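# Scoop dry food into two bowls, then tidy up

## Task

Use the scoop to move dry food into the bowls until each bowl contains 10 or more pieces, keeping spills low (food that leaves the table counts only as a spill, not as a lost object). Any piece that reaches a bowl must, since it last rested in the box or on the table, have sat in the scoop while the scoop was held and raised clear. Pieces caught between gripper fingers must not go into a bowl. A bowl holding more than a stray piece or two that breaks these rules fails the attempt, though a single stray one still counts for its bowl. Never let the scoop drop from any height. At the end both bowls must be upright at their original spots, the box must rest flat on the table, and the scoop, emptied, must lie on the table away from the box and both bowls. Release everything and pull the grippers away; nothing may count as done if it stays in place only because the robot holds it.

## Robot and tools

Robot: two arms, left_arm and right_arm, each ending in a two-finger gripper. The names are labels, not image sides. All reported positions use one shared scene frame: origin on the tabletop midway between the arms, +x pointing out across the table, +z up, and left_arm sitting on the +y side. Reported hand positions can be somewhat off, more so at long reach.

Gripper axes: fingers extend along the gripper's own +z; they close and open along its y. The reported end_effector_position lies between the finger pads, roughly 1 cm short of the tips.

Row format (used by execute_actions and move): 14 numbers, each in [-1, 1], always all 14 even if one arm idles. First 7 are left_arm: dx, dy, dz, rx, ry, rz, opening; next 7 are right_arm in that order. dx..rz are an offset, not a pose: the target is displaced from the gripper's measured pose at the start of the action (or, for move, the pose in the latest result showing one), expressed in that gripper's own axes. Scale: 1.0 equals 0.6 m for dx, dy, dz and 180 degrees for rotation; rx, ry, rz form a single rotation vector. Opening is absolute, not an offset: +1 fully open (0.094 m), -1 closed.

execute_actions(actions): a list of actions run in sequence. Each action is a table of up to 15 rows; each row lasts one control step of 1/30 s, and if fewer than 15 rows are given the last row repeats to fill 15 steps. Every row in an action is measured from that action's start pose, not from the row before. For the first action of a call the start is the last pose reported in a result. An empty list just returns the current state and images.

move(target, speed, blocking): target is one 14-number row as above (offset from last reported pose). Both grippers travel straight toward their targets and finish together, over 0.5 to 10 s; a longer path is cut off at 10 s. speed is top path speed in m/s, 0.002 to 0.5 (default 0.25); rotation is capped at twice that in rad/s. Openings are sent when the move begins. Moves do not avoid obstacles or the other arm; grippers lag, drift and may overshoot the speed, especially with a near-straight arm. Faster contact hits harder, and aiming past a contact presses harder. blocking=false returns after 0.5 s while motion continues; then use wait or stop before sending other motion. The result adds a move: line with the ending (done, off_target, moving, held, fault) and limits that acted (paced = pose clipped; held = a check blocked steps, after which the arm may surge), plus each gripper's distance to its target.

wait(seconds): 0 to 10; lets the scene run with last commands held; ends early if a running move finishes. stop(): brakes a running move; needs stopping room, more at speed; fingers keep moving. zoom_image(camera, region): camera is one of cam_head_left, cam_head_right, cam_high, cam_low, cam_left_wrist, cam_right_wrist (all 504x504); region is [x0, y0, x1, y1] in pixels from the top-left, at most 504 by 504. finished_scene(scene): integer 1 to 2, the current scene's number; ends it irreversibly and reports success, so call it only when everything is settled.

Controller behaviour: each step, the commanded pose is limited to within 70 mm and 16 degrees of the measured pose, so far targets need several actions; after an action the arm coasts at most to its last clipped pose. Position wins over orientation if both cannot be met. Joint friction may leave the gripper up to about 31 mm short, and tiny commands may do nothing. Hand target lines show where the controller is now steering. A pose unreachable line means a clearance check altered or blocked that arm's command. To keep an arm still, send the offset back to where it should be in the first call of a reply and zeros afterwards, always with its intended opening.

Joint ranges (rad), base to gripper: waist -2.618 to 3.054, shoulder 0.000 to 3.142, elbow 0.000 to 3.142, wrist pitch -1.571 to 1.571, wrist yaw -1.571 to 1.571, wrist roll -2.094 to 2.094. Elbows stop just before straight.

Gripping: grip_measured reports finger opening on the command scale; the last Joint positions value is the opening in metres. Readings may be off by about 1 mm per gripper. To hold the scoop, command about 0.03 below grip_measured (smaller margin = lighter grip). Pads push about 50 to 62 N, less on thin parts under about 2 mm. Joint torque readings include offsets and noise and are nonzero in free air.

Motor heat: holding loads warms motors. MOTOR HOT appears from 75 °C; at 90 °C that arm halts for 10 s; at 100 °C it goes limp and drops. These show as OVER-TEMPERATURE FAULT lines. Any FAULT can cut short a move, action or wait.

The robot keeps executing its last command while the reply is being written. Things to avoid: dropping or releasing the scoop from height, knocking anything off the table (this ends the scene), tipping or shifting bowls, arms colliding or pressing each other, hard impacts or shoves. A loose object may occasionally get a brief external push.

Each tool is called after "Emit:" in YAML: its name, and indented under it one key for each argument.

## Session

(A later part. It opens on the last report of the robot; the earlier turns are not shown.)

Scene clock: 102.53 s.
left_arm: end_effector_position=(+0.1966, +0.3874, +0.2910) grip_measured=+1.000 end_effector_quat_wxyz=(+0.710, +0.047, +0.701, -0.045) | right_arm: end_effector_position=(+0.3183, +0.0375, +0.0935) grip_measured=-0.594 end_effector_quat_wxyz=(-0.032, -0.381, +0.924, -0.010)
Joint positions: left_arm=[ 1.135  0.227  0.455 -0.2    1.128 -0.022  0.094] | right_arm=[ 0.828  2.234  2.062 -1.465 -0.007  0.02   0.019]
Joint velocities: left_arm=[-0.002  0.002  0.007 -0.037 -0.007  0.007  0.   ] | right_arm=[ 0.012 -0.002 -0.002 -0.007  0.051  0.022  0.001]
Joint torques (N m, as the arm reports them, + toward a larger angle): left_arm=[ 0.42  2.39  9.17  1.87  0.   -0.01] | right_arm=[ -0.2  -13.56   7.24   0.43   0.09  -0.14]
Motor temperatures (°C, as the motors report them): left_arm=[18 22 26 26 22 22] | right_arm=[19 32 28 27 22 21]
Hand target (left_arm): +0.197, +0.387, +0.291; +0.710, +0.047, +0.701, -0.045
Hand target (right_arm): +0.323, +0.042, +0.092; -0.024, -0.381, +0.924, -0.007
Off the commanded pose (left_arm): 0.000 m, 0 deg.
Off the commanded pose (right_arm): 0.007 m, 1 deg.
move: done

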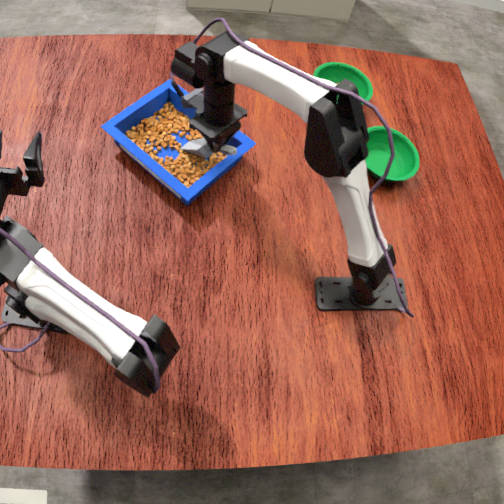

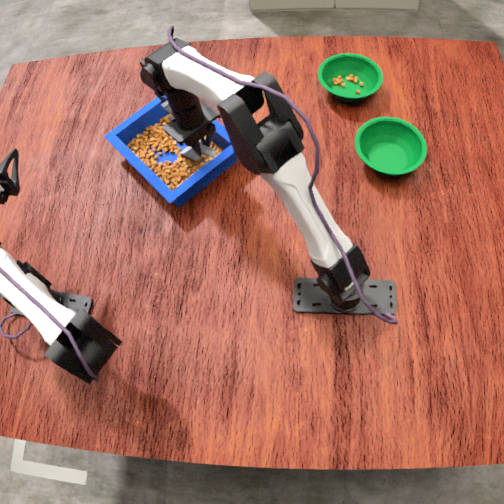

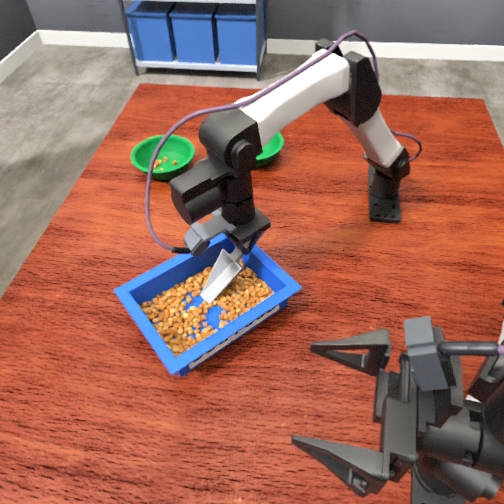

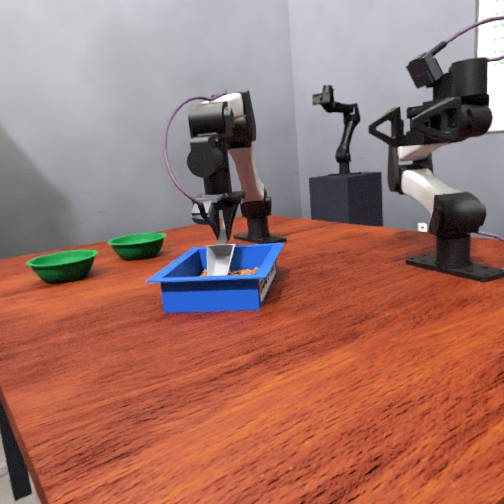

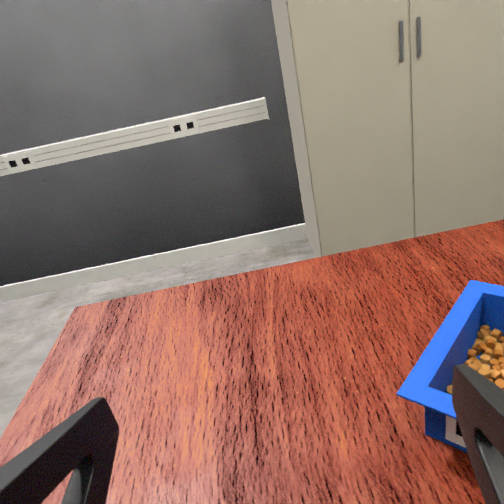

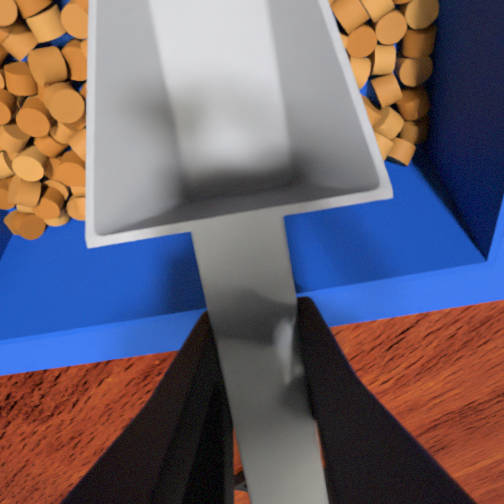

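Emit:
move:
  target: [0,0,0,0,0,0,1,-0.075,0,0.036,0,-0.055,0,-0.7]
  speed: 0.07

Emit:
move:
  target: [0,0,0,0,0,0,1,-0.08,0,0.048,0,-0.055,0,-0.7]
  speed: 0.07

Emit:
zoom_image:
  camera: "cam_high"
  region: [110,200,310,380]

Scene clock: 107.67 s.
left_arm: end_effector_position=(+0.1966, +0.3874, +0.2910) grip_measured=+1.000 end_effector_quat_wxyz=(+0.710, +0.047, +0.701, -0.045) | right_arm: end_effector_position=(+0.3493, +0.0696, +0.0744) grip_measured=-0.594 end_effector_quat_wxyz=(+0.051, -0.381, +0.923, +0.026)
Joint positions: left_arm=[ 1.135  0.227  0.455 -0.2    1.128 -0.022  0.094] | right_arm=[ 0.828  2.234  1.982 -1.206 -0.007  0.02   0.019]
Joint velocities: left_arm=[ 0.007 -0.007 -0.017  0.051  0.037 -0.037  0.   ] | right_arm=[-0.022 -0.007 -0.002  0.066 -0.022  0.022  0.   ]
Joint torques (N m, as the arm reports them, + toward a larger angle): left_arm=[ 0.14  2.35  9.09  1.86 -0.03  0.  ] | right_arm=[ -0.18 -15.33   5.09   0.82   0.12  -0.15]
Motor temperatures (°C, as the motors report them): left_arm=[18 22 26 26 22 22] | right_arm=[19 32 28 26 22 21]
Hand target (left_arm): +0.197, +0.387, +0.291; +0.710, +0.047, +0.701, -0.045
Hand target (right_arm): +0.349, +0.068, +0.069; +0.048, -0.382, +0.923, +0.023
Off the commanded pose (left_arm): 0.000 m, 0 deg.
Off the commanded pose (right_arm): 0.006 m, 0 deg.
move: done

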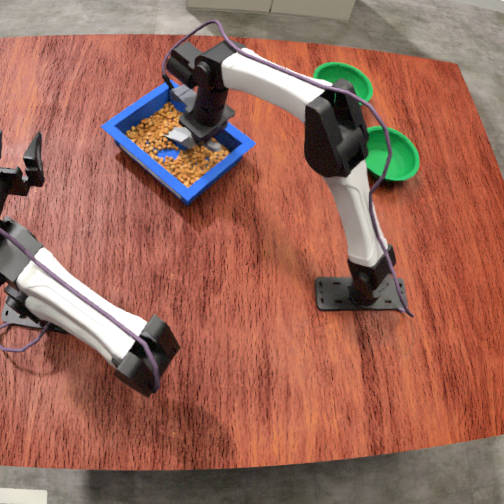

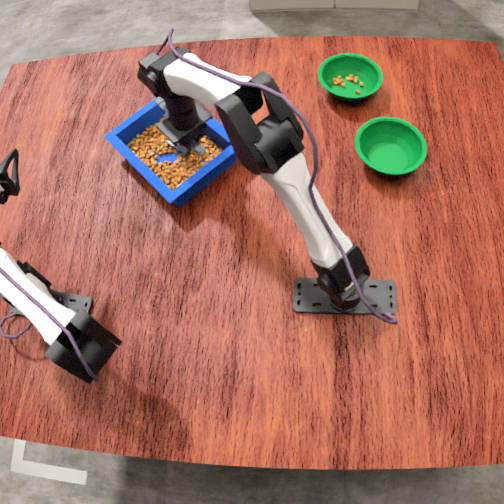

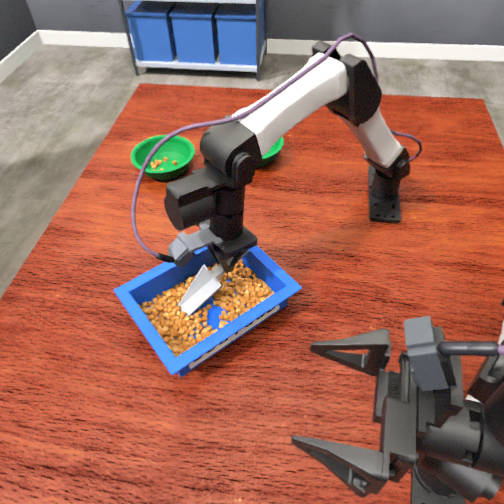

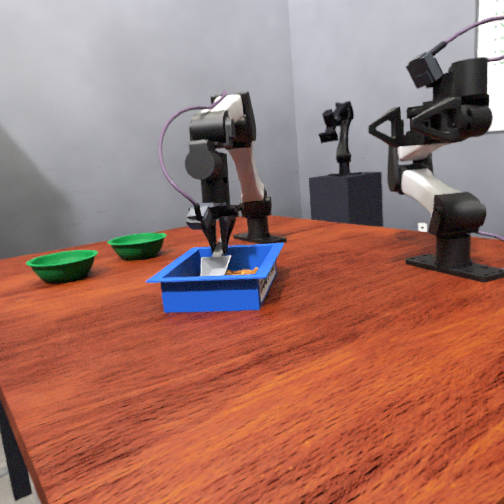

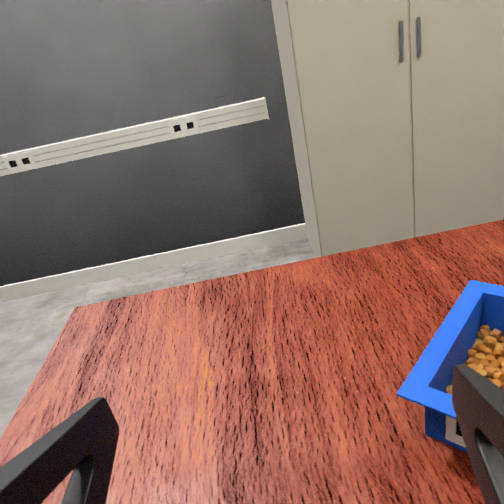

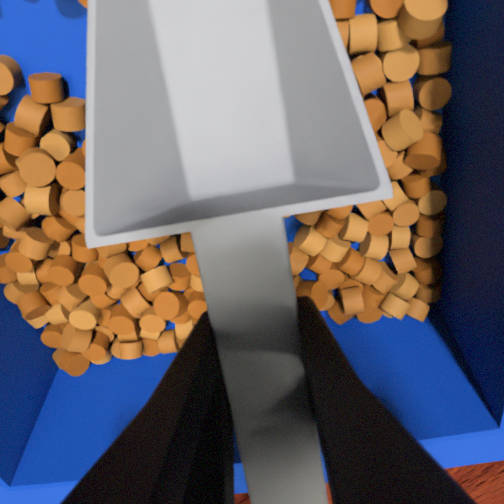

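Scene clock: 109.23 s.
left_arm: end_effector_position=(+0.1966, +0.3874, +0.2910) grip_measured=+1.000 end_effector_quat_wxyz=(+0.710, +0.047, +0.701, -0.045) | right_arm: end_effector_position=(+0.3800, +0.1015, +0.0591) grip_measured=-0.594 end_effector_quat_wxyz=(+0.122, -0.378, +0.916, +0.057)
Joint positions: left_arm=[ 1.135  0.227  0.455 -0.2    1.128 -0.022  0.094] | right_arm=[ 0.828  2.269  1.952 -0.984 -0.007  0.02   0.019]
Joint velocities: left_arm=[-0.012 -0.002 -0.017  0.051 -0.037  0.007  0.   ] | right_arm=[ 0.002  0.017 -0.002  0.007 -0.037 -0.037 -0.   ]
Joint torques (N m, as the arm reports them, + toward a larger angle): left_arm=[ 0.22  2.28  9.29  1.87 -0.03 -0.02] | right_arm=[ -0.17 -14.68   5.82   1.52   0.12  -0.15]
Motor temperatures (°C, as the motors report them): left_arm=[18 22 26 26 22 22] | right_arm=[19 33 28 26 22 21]
Hand target (left_arm): +0.197, +0.387, +0.291; +0.710, +0.047, +0.701, -0.045
Hand target (right_arm): +0.385, +0.105, +0.051; +0.130, -0.378, +0.915, +0.059
Off the commanded pose (left_arm): 0.000 m, 0 deg.
Off the commanded pose (right_arm): 0.010 m, 1 deg.
move: done

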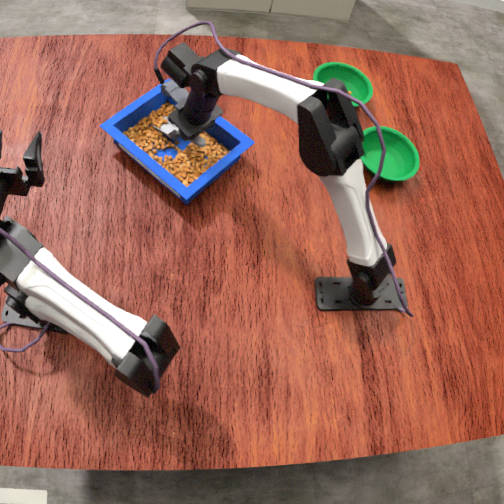

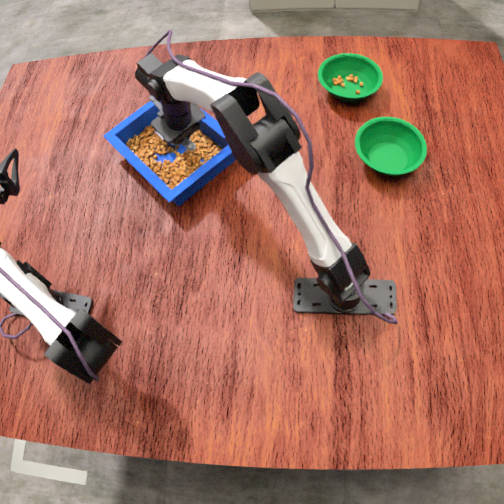

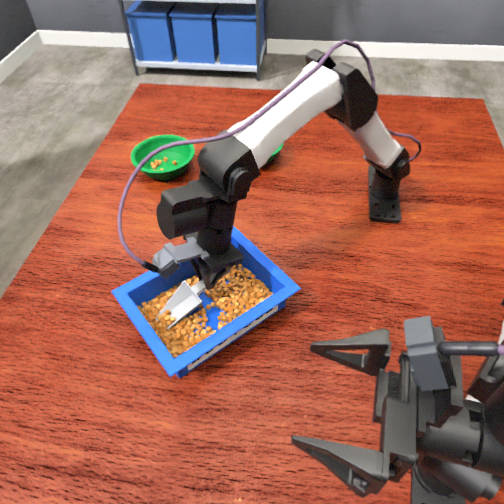

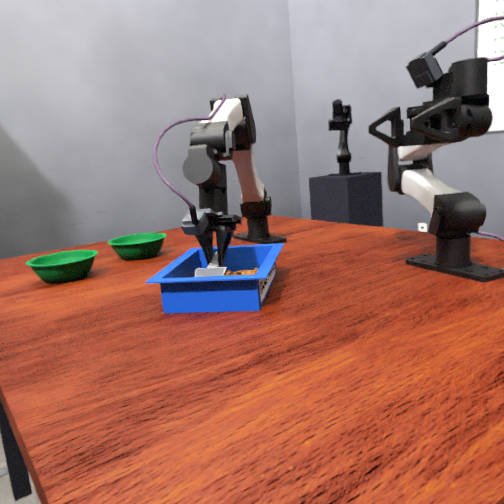

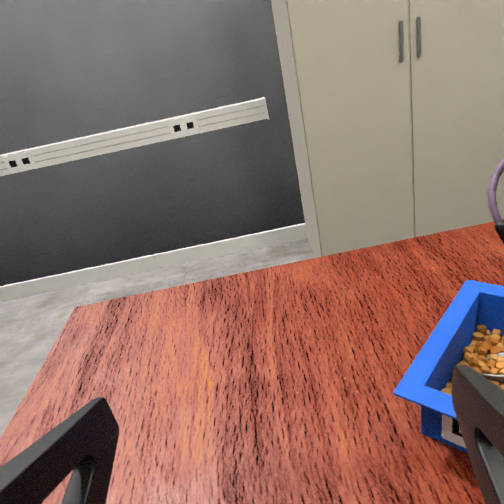

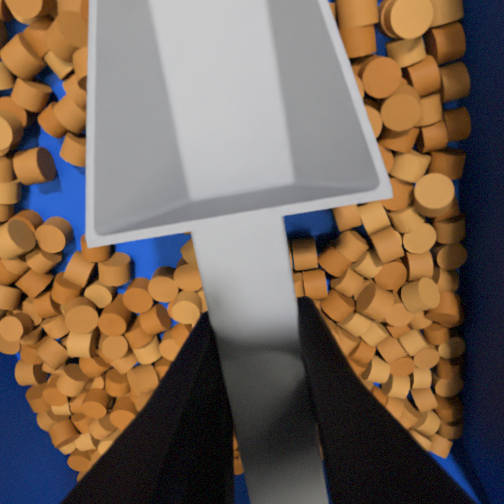

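Region (110, 200, 310, 380) of cam_high's 504x504 image, scaled by 2.520, with more detail than that image has; it fills the top 454 rows of this view, and the rest is white.

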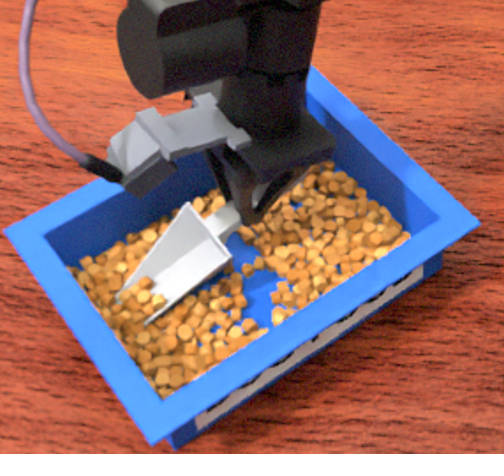

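Emit:
move:
  target: [0,0,0,0,0,0,1,-0.008,0,0.03,0,-0.06,0,-0.7]
  speed: 0.1

Emit:
move:
  target: [0,0,0,0,0,0,1,-0.015,0,-0.01,0,-0.145,0,-0.7]
  speed: 0.12

Emit:
move:
  target: [0,0,0,0,0,0,1,-0.125,0,-0.13,0,-0.01,0,-0.7]
  speed: 0.15

Scene clock: 114.20 s.
left_arm: end_effector_position=(+0.1966, +0.3874, +0.2910) grip_measured=+1.000 end_effector_quat_wxyz=(+0.710, +0.047, +0.701, -0.045) | right_arm: end_effector_position=(+0.3855, +0.1071, +0.0427) grip_measured=-0.594 end_effector_quat_wxyz=(+0.200, -0.373, +0.902, +0.091)
Joint positions: left_arm=[ 1.135  0.227  0.455 -0.2    1.128 -0.022  0.094] | right_arm=[ 0.828  2.159  1.645 -0.614 -0.007  0.02   0.019]
Joint velocities: left_arm=[-0.007 -0.027  0.002  0.037 -0.081 -0.037  0.   ] | right_arm=[ 0.017 -0.002 -0.017  0.081 -0.007  0.007 -0.   ]
Joint torques (N m, as the arm reports them, + toward a larger angle): left_arm=[0.26 2.17 9.   1.84 0.02 0.  ] | right_arm=[ -0.06 -16.1    5.5    1.66   0.13  -0.14]
Motor temperatures (°C, as the motors report them): left_arm=[18 22 26 26 22 22] | right_arm=[19 33 28 27 22 21]
Hand target (left_arm): +0.197, +0.387, +0.291; +0.710, +0.047, +0.701, -0.045
Hand target (right_arm): +0.386, +0.108, +0.043; +0.207, -0.373, +0.900, +0.092
Off the commanded pose (left_arm): 0.000 m, 0 deg.
Off the commanded pose (right_arm): 0.002 m, 1 deg.
move: done

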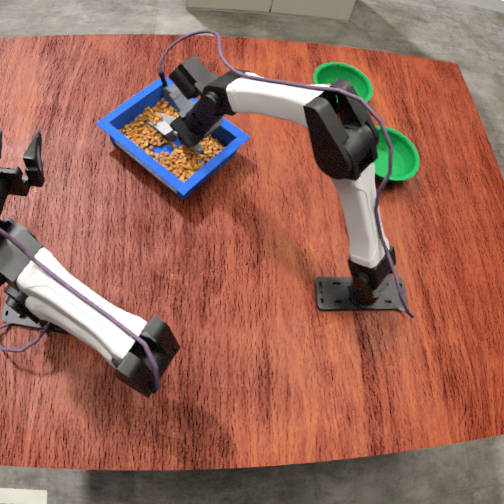

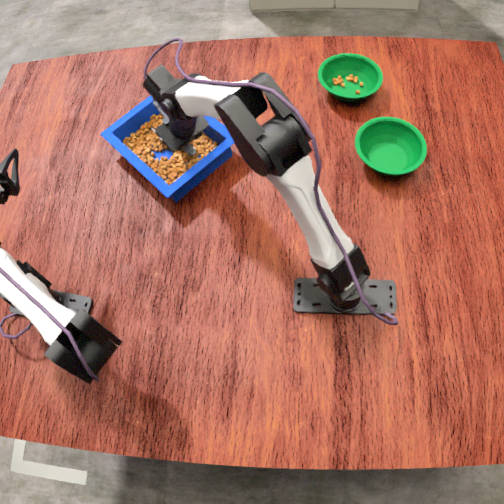

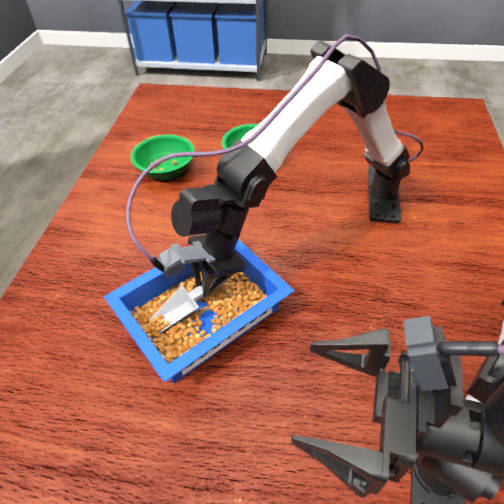

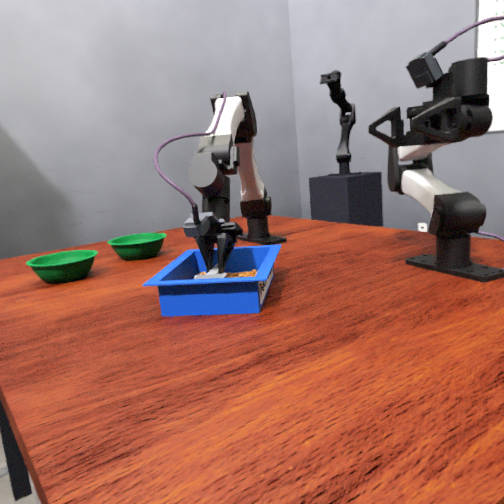

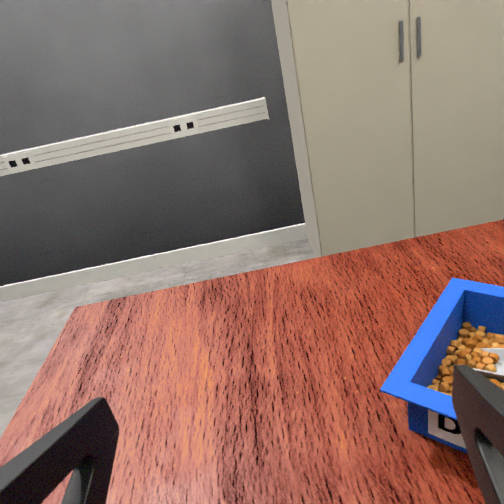

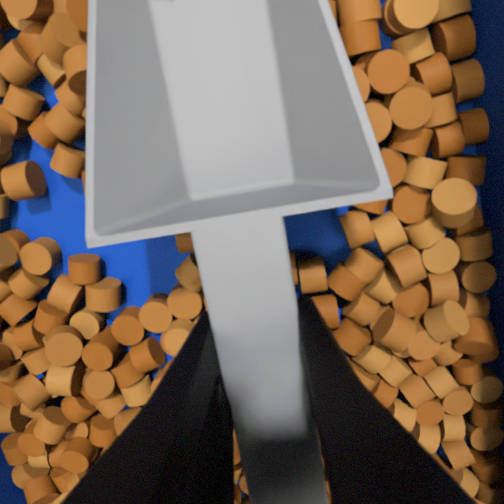

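Scene clock: 116.53 s.
left_arm: end_effector_position=(+0.1966, +0.3874, +0.2910) grip_measured=+1.000 end_effector_quat_wxyz=(+0.710, +0.047, +0.701, -0.045) | right_arm: end_effector_position=(+0.3863, +0.1080, +0.0417) grip_measured=-0.594 end_effector_quat_wxyz=(+0.379, -0.348, +0.840, +0.169)
Joint positions: left_arm=[ 1.135  0.227  0.455 -0.2    1.128 -0.022  0.094] | right_arm=[ 0.828  1.994  1.109  0.17  -0.007  0.02   0.019]
Joint velocities: left_arm=[-0.002 -0.022 -0.012 -0.022  0.11  -0.051  0.   ] | right_arm=[-0.012 -0.022 -0.012  0.007 -0.022 -0.022 -0.   ]
Joint torques (N m, as the arm reports them, + toward a larger angle): left_arm=[ 0.2   2.23  9.09  1.87 -0.03  0.  ] | right_arm=[  0.07 -14.83   5.59   2.46   0.19  -0.16]
Motor temperatures (°C, as the motors report them): left_arm=[18 22 26 26 22 22] | right_arm=[19 34 28 27 22 21]
Hand target (left_arm): +0.197, +0.387, +0.291; +0.710, +0.047, +0.701, -0.045
Hand target (right_arm): +0.388, +0.110, +0.052; +0.397, -0.346, +0.832, +0.173
Off the commanded pose (left_arm): 0.000 m, 0 deg.
Off the commanded pose (right_arm): 0.011 m, 2 deg.
move: off_target (right_arm)

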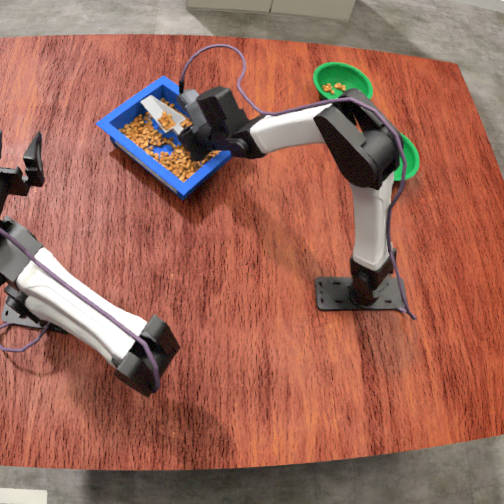

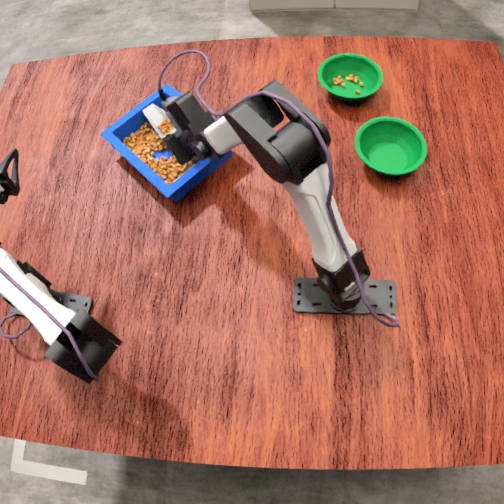

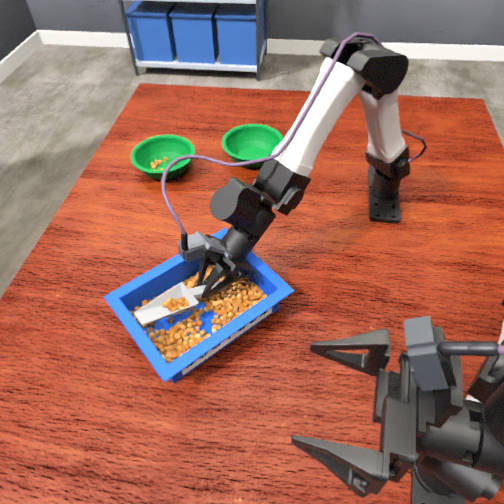

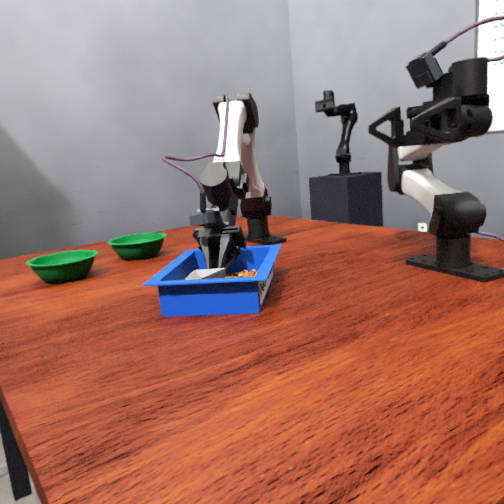

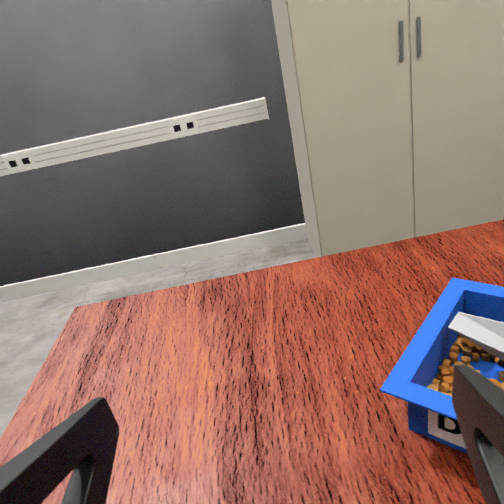

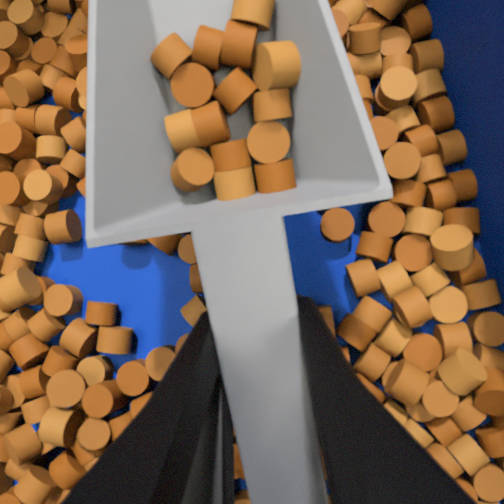

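Scene clock: 117.90 s.
left_arm: end_effector_position=(+0.1966, +0.3874, +0.2910) grip_measured=+1.000 end_effector_quat_wxyz=(+0.710, +0.047, +0.701, -0.045) | right_arm: end_effector_position=(+0.3772, +0.0986, +0.1328) grip_measured=-0.594 end_effector_quat_wxyz=(+0.376, -0.349, +0.842, +0.168)
Joint positions: left_arm=[ 1.135  0.227  0.455 -0.2    1.128 -0.022  0.094] | right_arm=[ 0.828  1.791  1.245 -0.175 -0.007  0.02   0.019]
Joint velocities: left_arm=[-0.007  0.012  0.007 -0.007  0.051 -0.037  0.   ] | right_arm=[ 0.007  0.017 -0.007 -0.037 -0.037 -0.037 -0.001]
Joint torques (N m, as the arm reports them, + toward a larger angle): left_arm=[ 0.33  2.39  9.14  1.83  0.   -0.03] | right_arm=[ -0.25 -13.54   8.23   2.17   0.08  -0.15]
Motor temperatures (°C, as the motors report them): left_arm=[18 22 26 26 22 22] | right_arm=[19 34 28 27 22 21]
Hand target (left_arm): +0.197, +0.387, +0.291; +0.710, +0.047, +0.701, -0.045
Hand target (right_arm): +0.381, +0.101, +0.149; +0.393, -0.346, +0.834, +0.174
Off the commanded pose (left_arm): 0.000 m, 0 deg.
Off the commanded pose (right_arm): 0.017 m, 2 deg.
move: off_target (right_arm)

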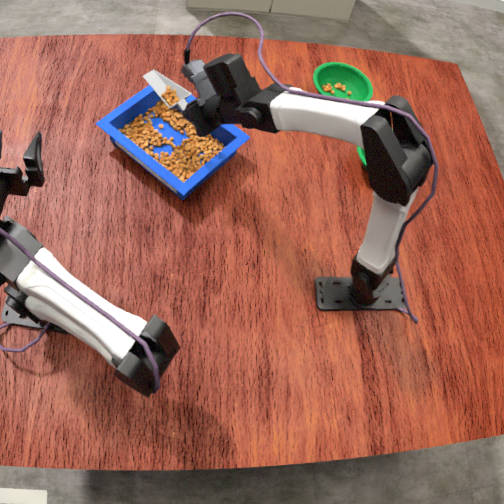

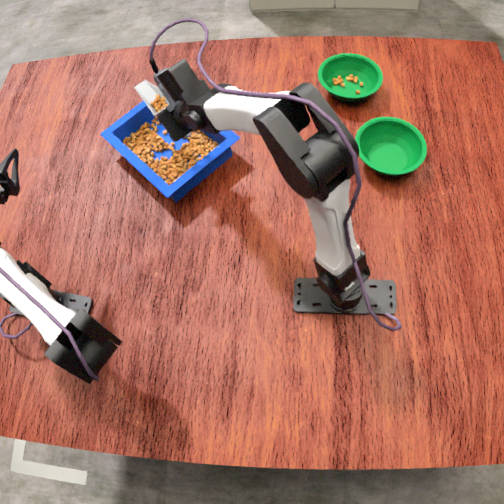

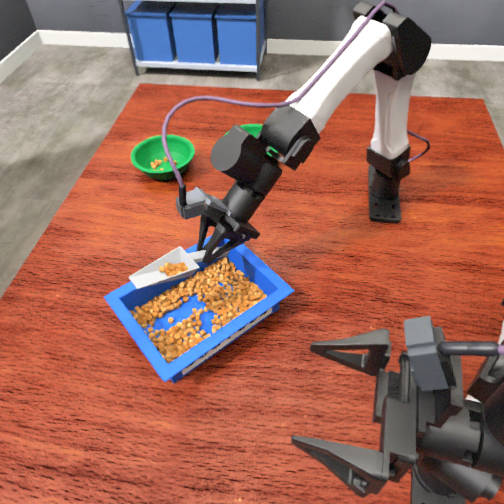

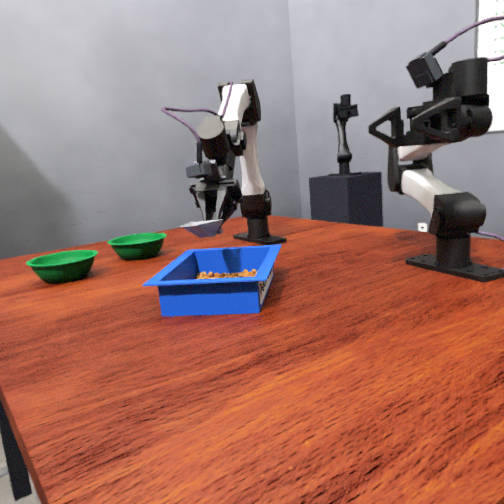

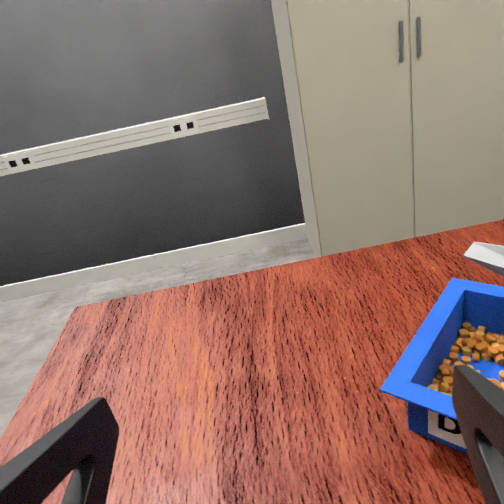

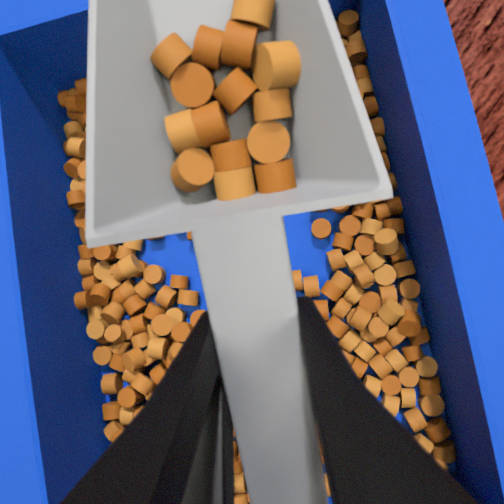

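Emit:
move:
  target: [0,0,0,0,0,0,1,0.415,-0.395,-0.475,0.252,0,0.222,-0.7]
  speed: 0.22

Emit:
move:
  target: [0,0,0,0,0,0,1,0.075,0,-0.04,0,0.075,0,-0.7]
  speed: 0.1

Scene clock: 126.17 s.
left_arm: end_effector_position=(+0.1966, +0.3874, +0.2910) grip_measured=+1.000 end_effector_quat_wxyz=(+0.710, +0.047, +0.701, -0.045) | right_arm: end_effector_position=(+0.2821, -0.3352, +0.1302) grip_measured=-0.594 end_effector_quat_wxyz=(+0.399, +0.126, +0.907, -0.047)
Joint positions: left_arm=[ 1.135  0.227  0.455 -0.2    1.128 -0.022  0.094] | right_arm=[-0.265  0.767  0.527 -0.504 -0.025 -0.003  0.019]
Joint velocities: left_arm=[-0.012 -0.017  0.002 -0.066  0.007 -0.037  0.   ] | right_arm=[-0.002 -0.012 -0.007  0.037  0.037 -0.022  0.001]
Joint torques (N m, as the arm reports them, + toward a larger angle): left_arm=[ 0.12  2.27  9.19  1.87 -0.01 -0.02] | right_arm=[-0.84 -2.66  6.69  2.14 -0.03 -0.26]
Motor temperatures (°C, as the motors report them): left_arm=[18 22 27 26 22 22] | right_arm=[19 34 28 28 22 21]
Hand target (left_arm): +0.197, +0.387, +0.291; +0.710, +0.047, +0.701, -0.045
Hand target (right_arm): +0.282, -0.335, +0.132; +0.407, +0.121, +0.904, -0.048
Off the commanded pose (left_arm): 0.000 m, 0 deg.
Off the commanded pose (right_arm): 0.003 m, 1 deg.
move: done

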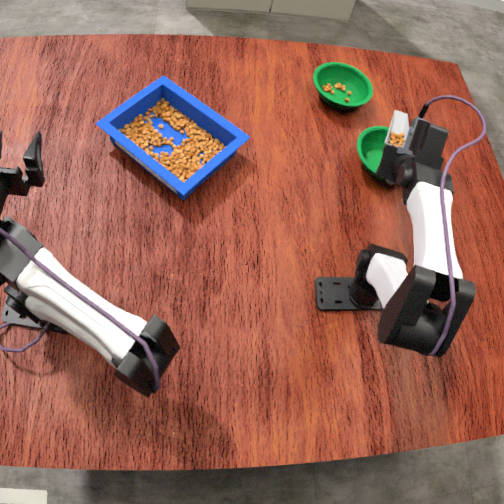

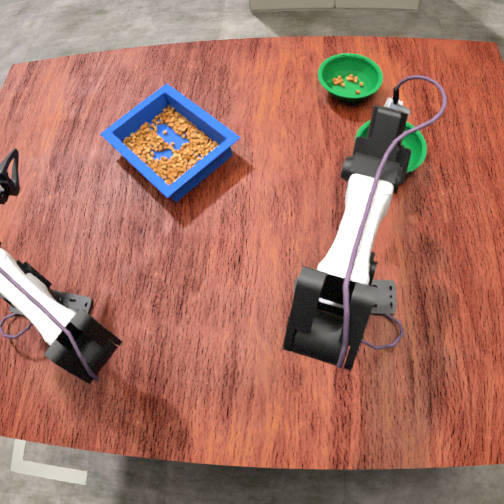

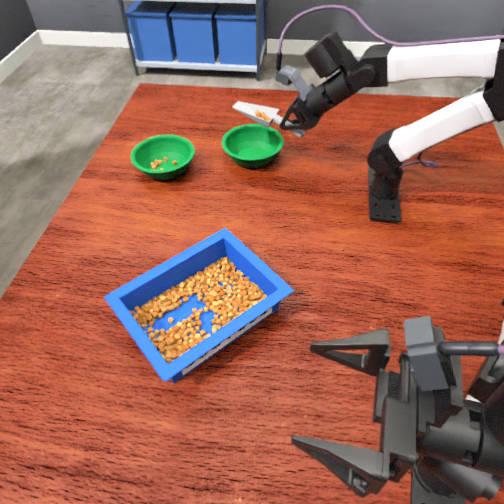

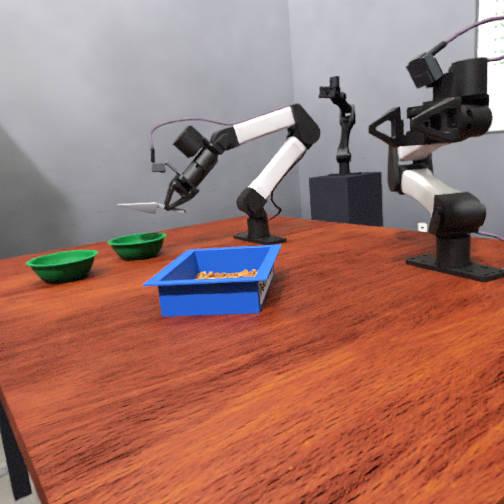

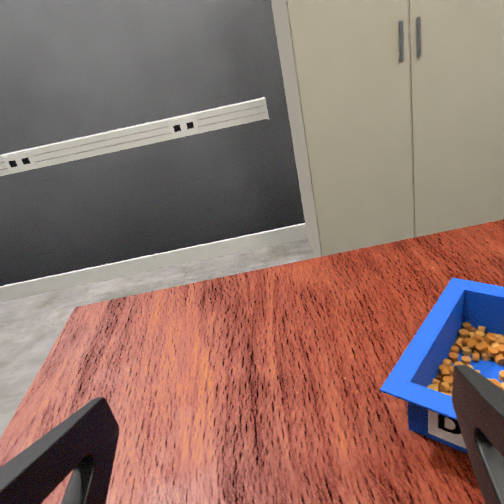

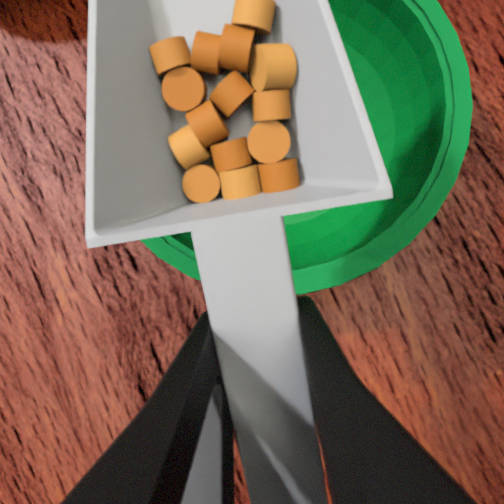

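Scene clock: 127.83 s.
left_arm: end_effector_position=(+0.1966, +0.3874, +0.2910) grip_measured=+1.000 end_effector_quat_wxyz=(+0.710, +0.047, +0.701, -0.045) | right_arm: end_effector_position=(+0.2318, -0.3201, +0.1017) grip_measured=-0.594 end_effector_quat_wxyz=(+0.271, +0.134, +0.953, -0.028)
Joint positions: left_arm=[ 1.135  0.227  0.455 -0.2    1.128 -0.022  0.094] | right_arm=[-0.265  0.767  0.584 -0.837 -0.025 -0.003  0.019]
Joint velocities: left_arm=[-0.012 -0.007  0.002 -0.051 -0.051 -0.066  0.   ] | right_arm=[-0.022  0.002  0.007  0.051  0.007 -0.022  0.   ]
Joint torques (N m, as the arm reports them, + toward a larger angle): left_arm=[ 0.26  2.42  9.15  1.85 -0.02 -0.03] | right_arm=[-0.28 -2.02  8.49  1.67  0.09 -0.18]
Motor temperatures (°C, as the motors report them): left_arm=[18 22 27 26 22 22] | right_arm=[19 33 28 28 22 21]
Hand target (left_arm): +0.197, +0.387, +0.291; +0.710, +0.047, +0.701, -0.045
Hand target (right_arm): +0.236, -0.322, +0.113; +0.290, +0.132, +0.947, -0.032
Off the commanded pose (left_arm): 0.000 m, 0 deg.
Off the commanded pose (right_arm): 0.013 m, 2 deg.
move: off_target (right_arm)

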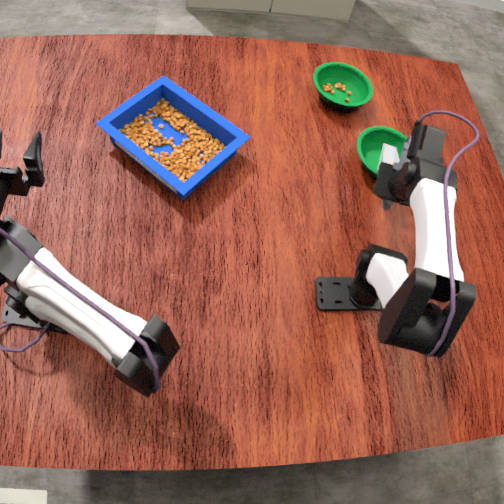

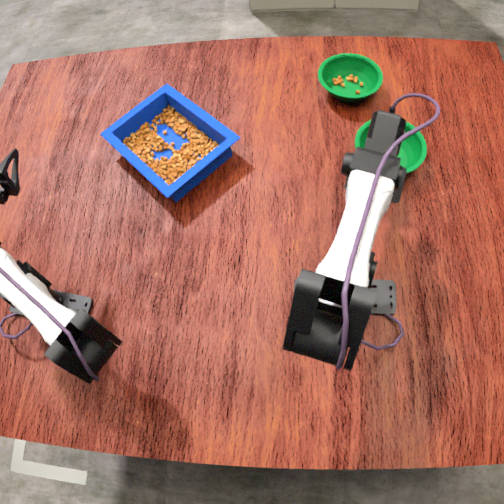

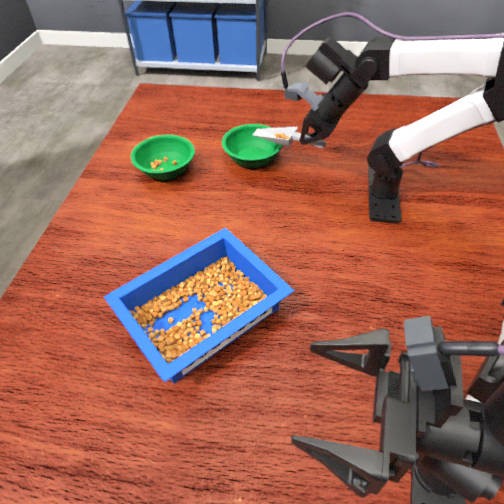

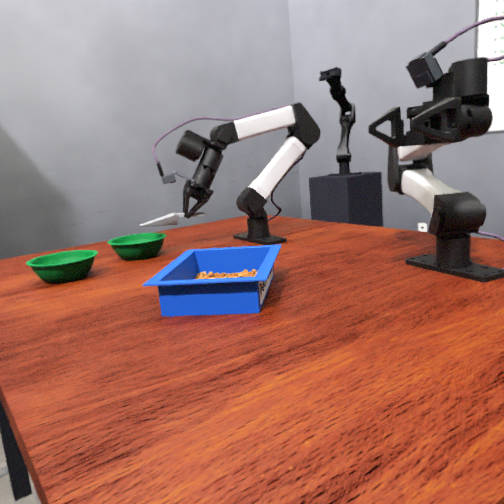

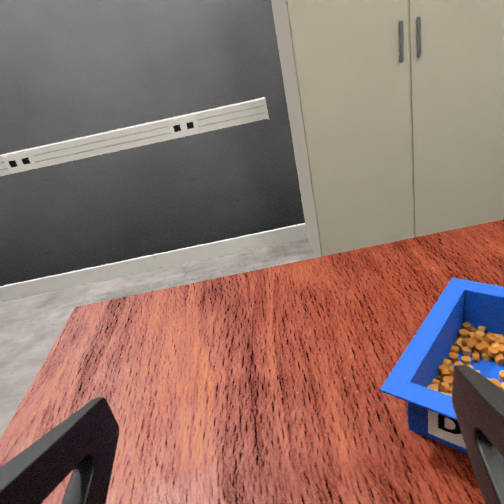

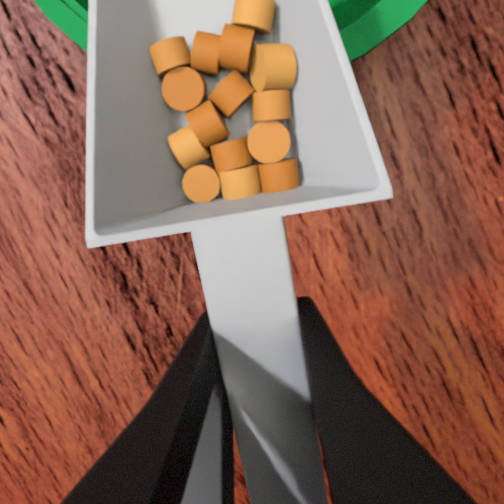

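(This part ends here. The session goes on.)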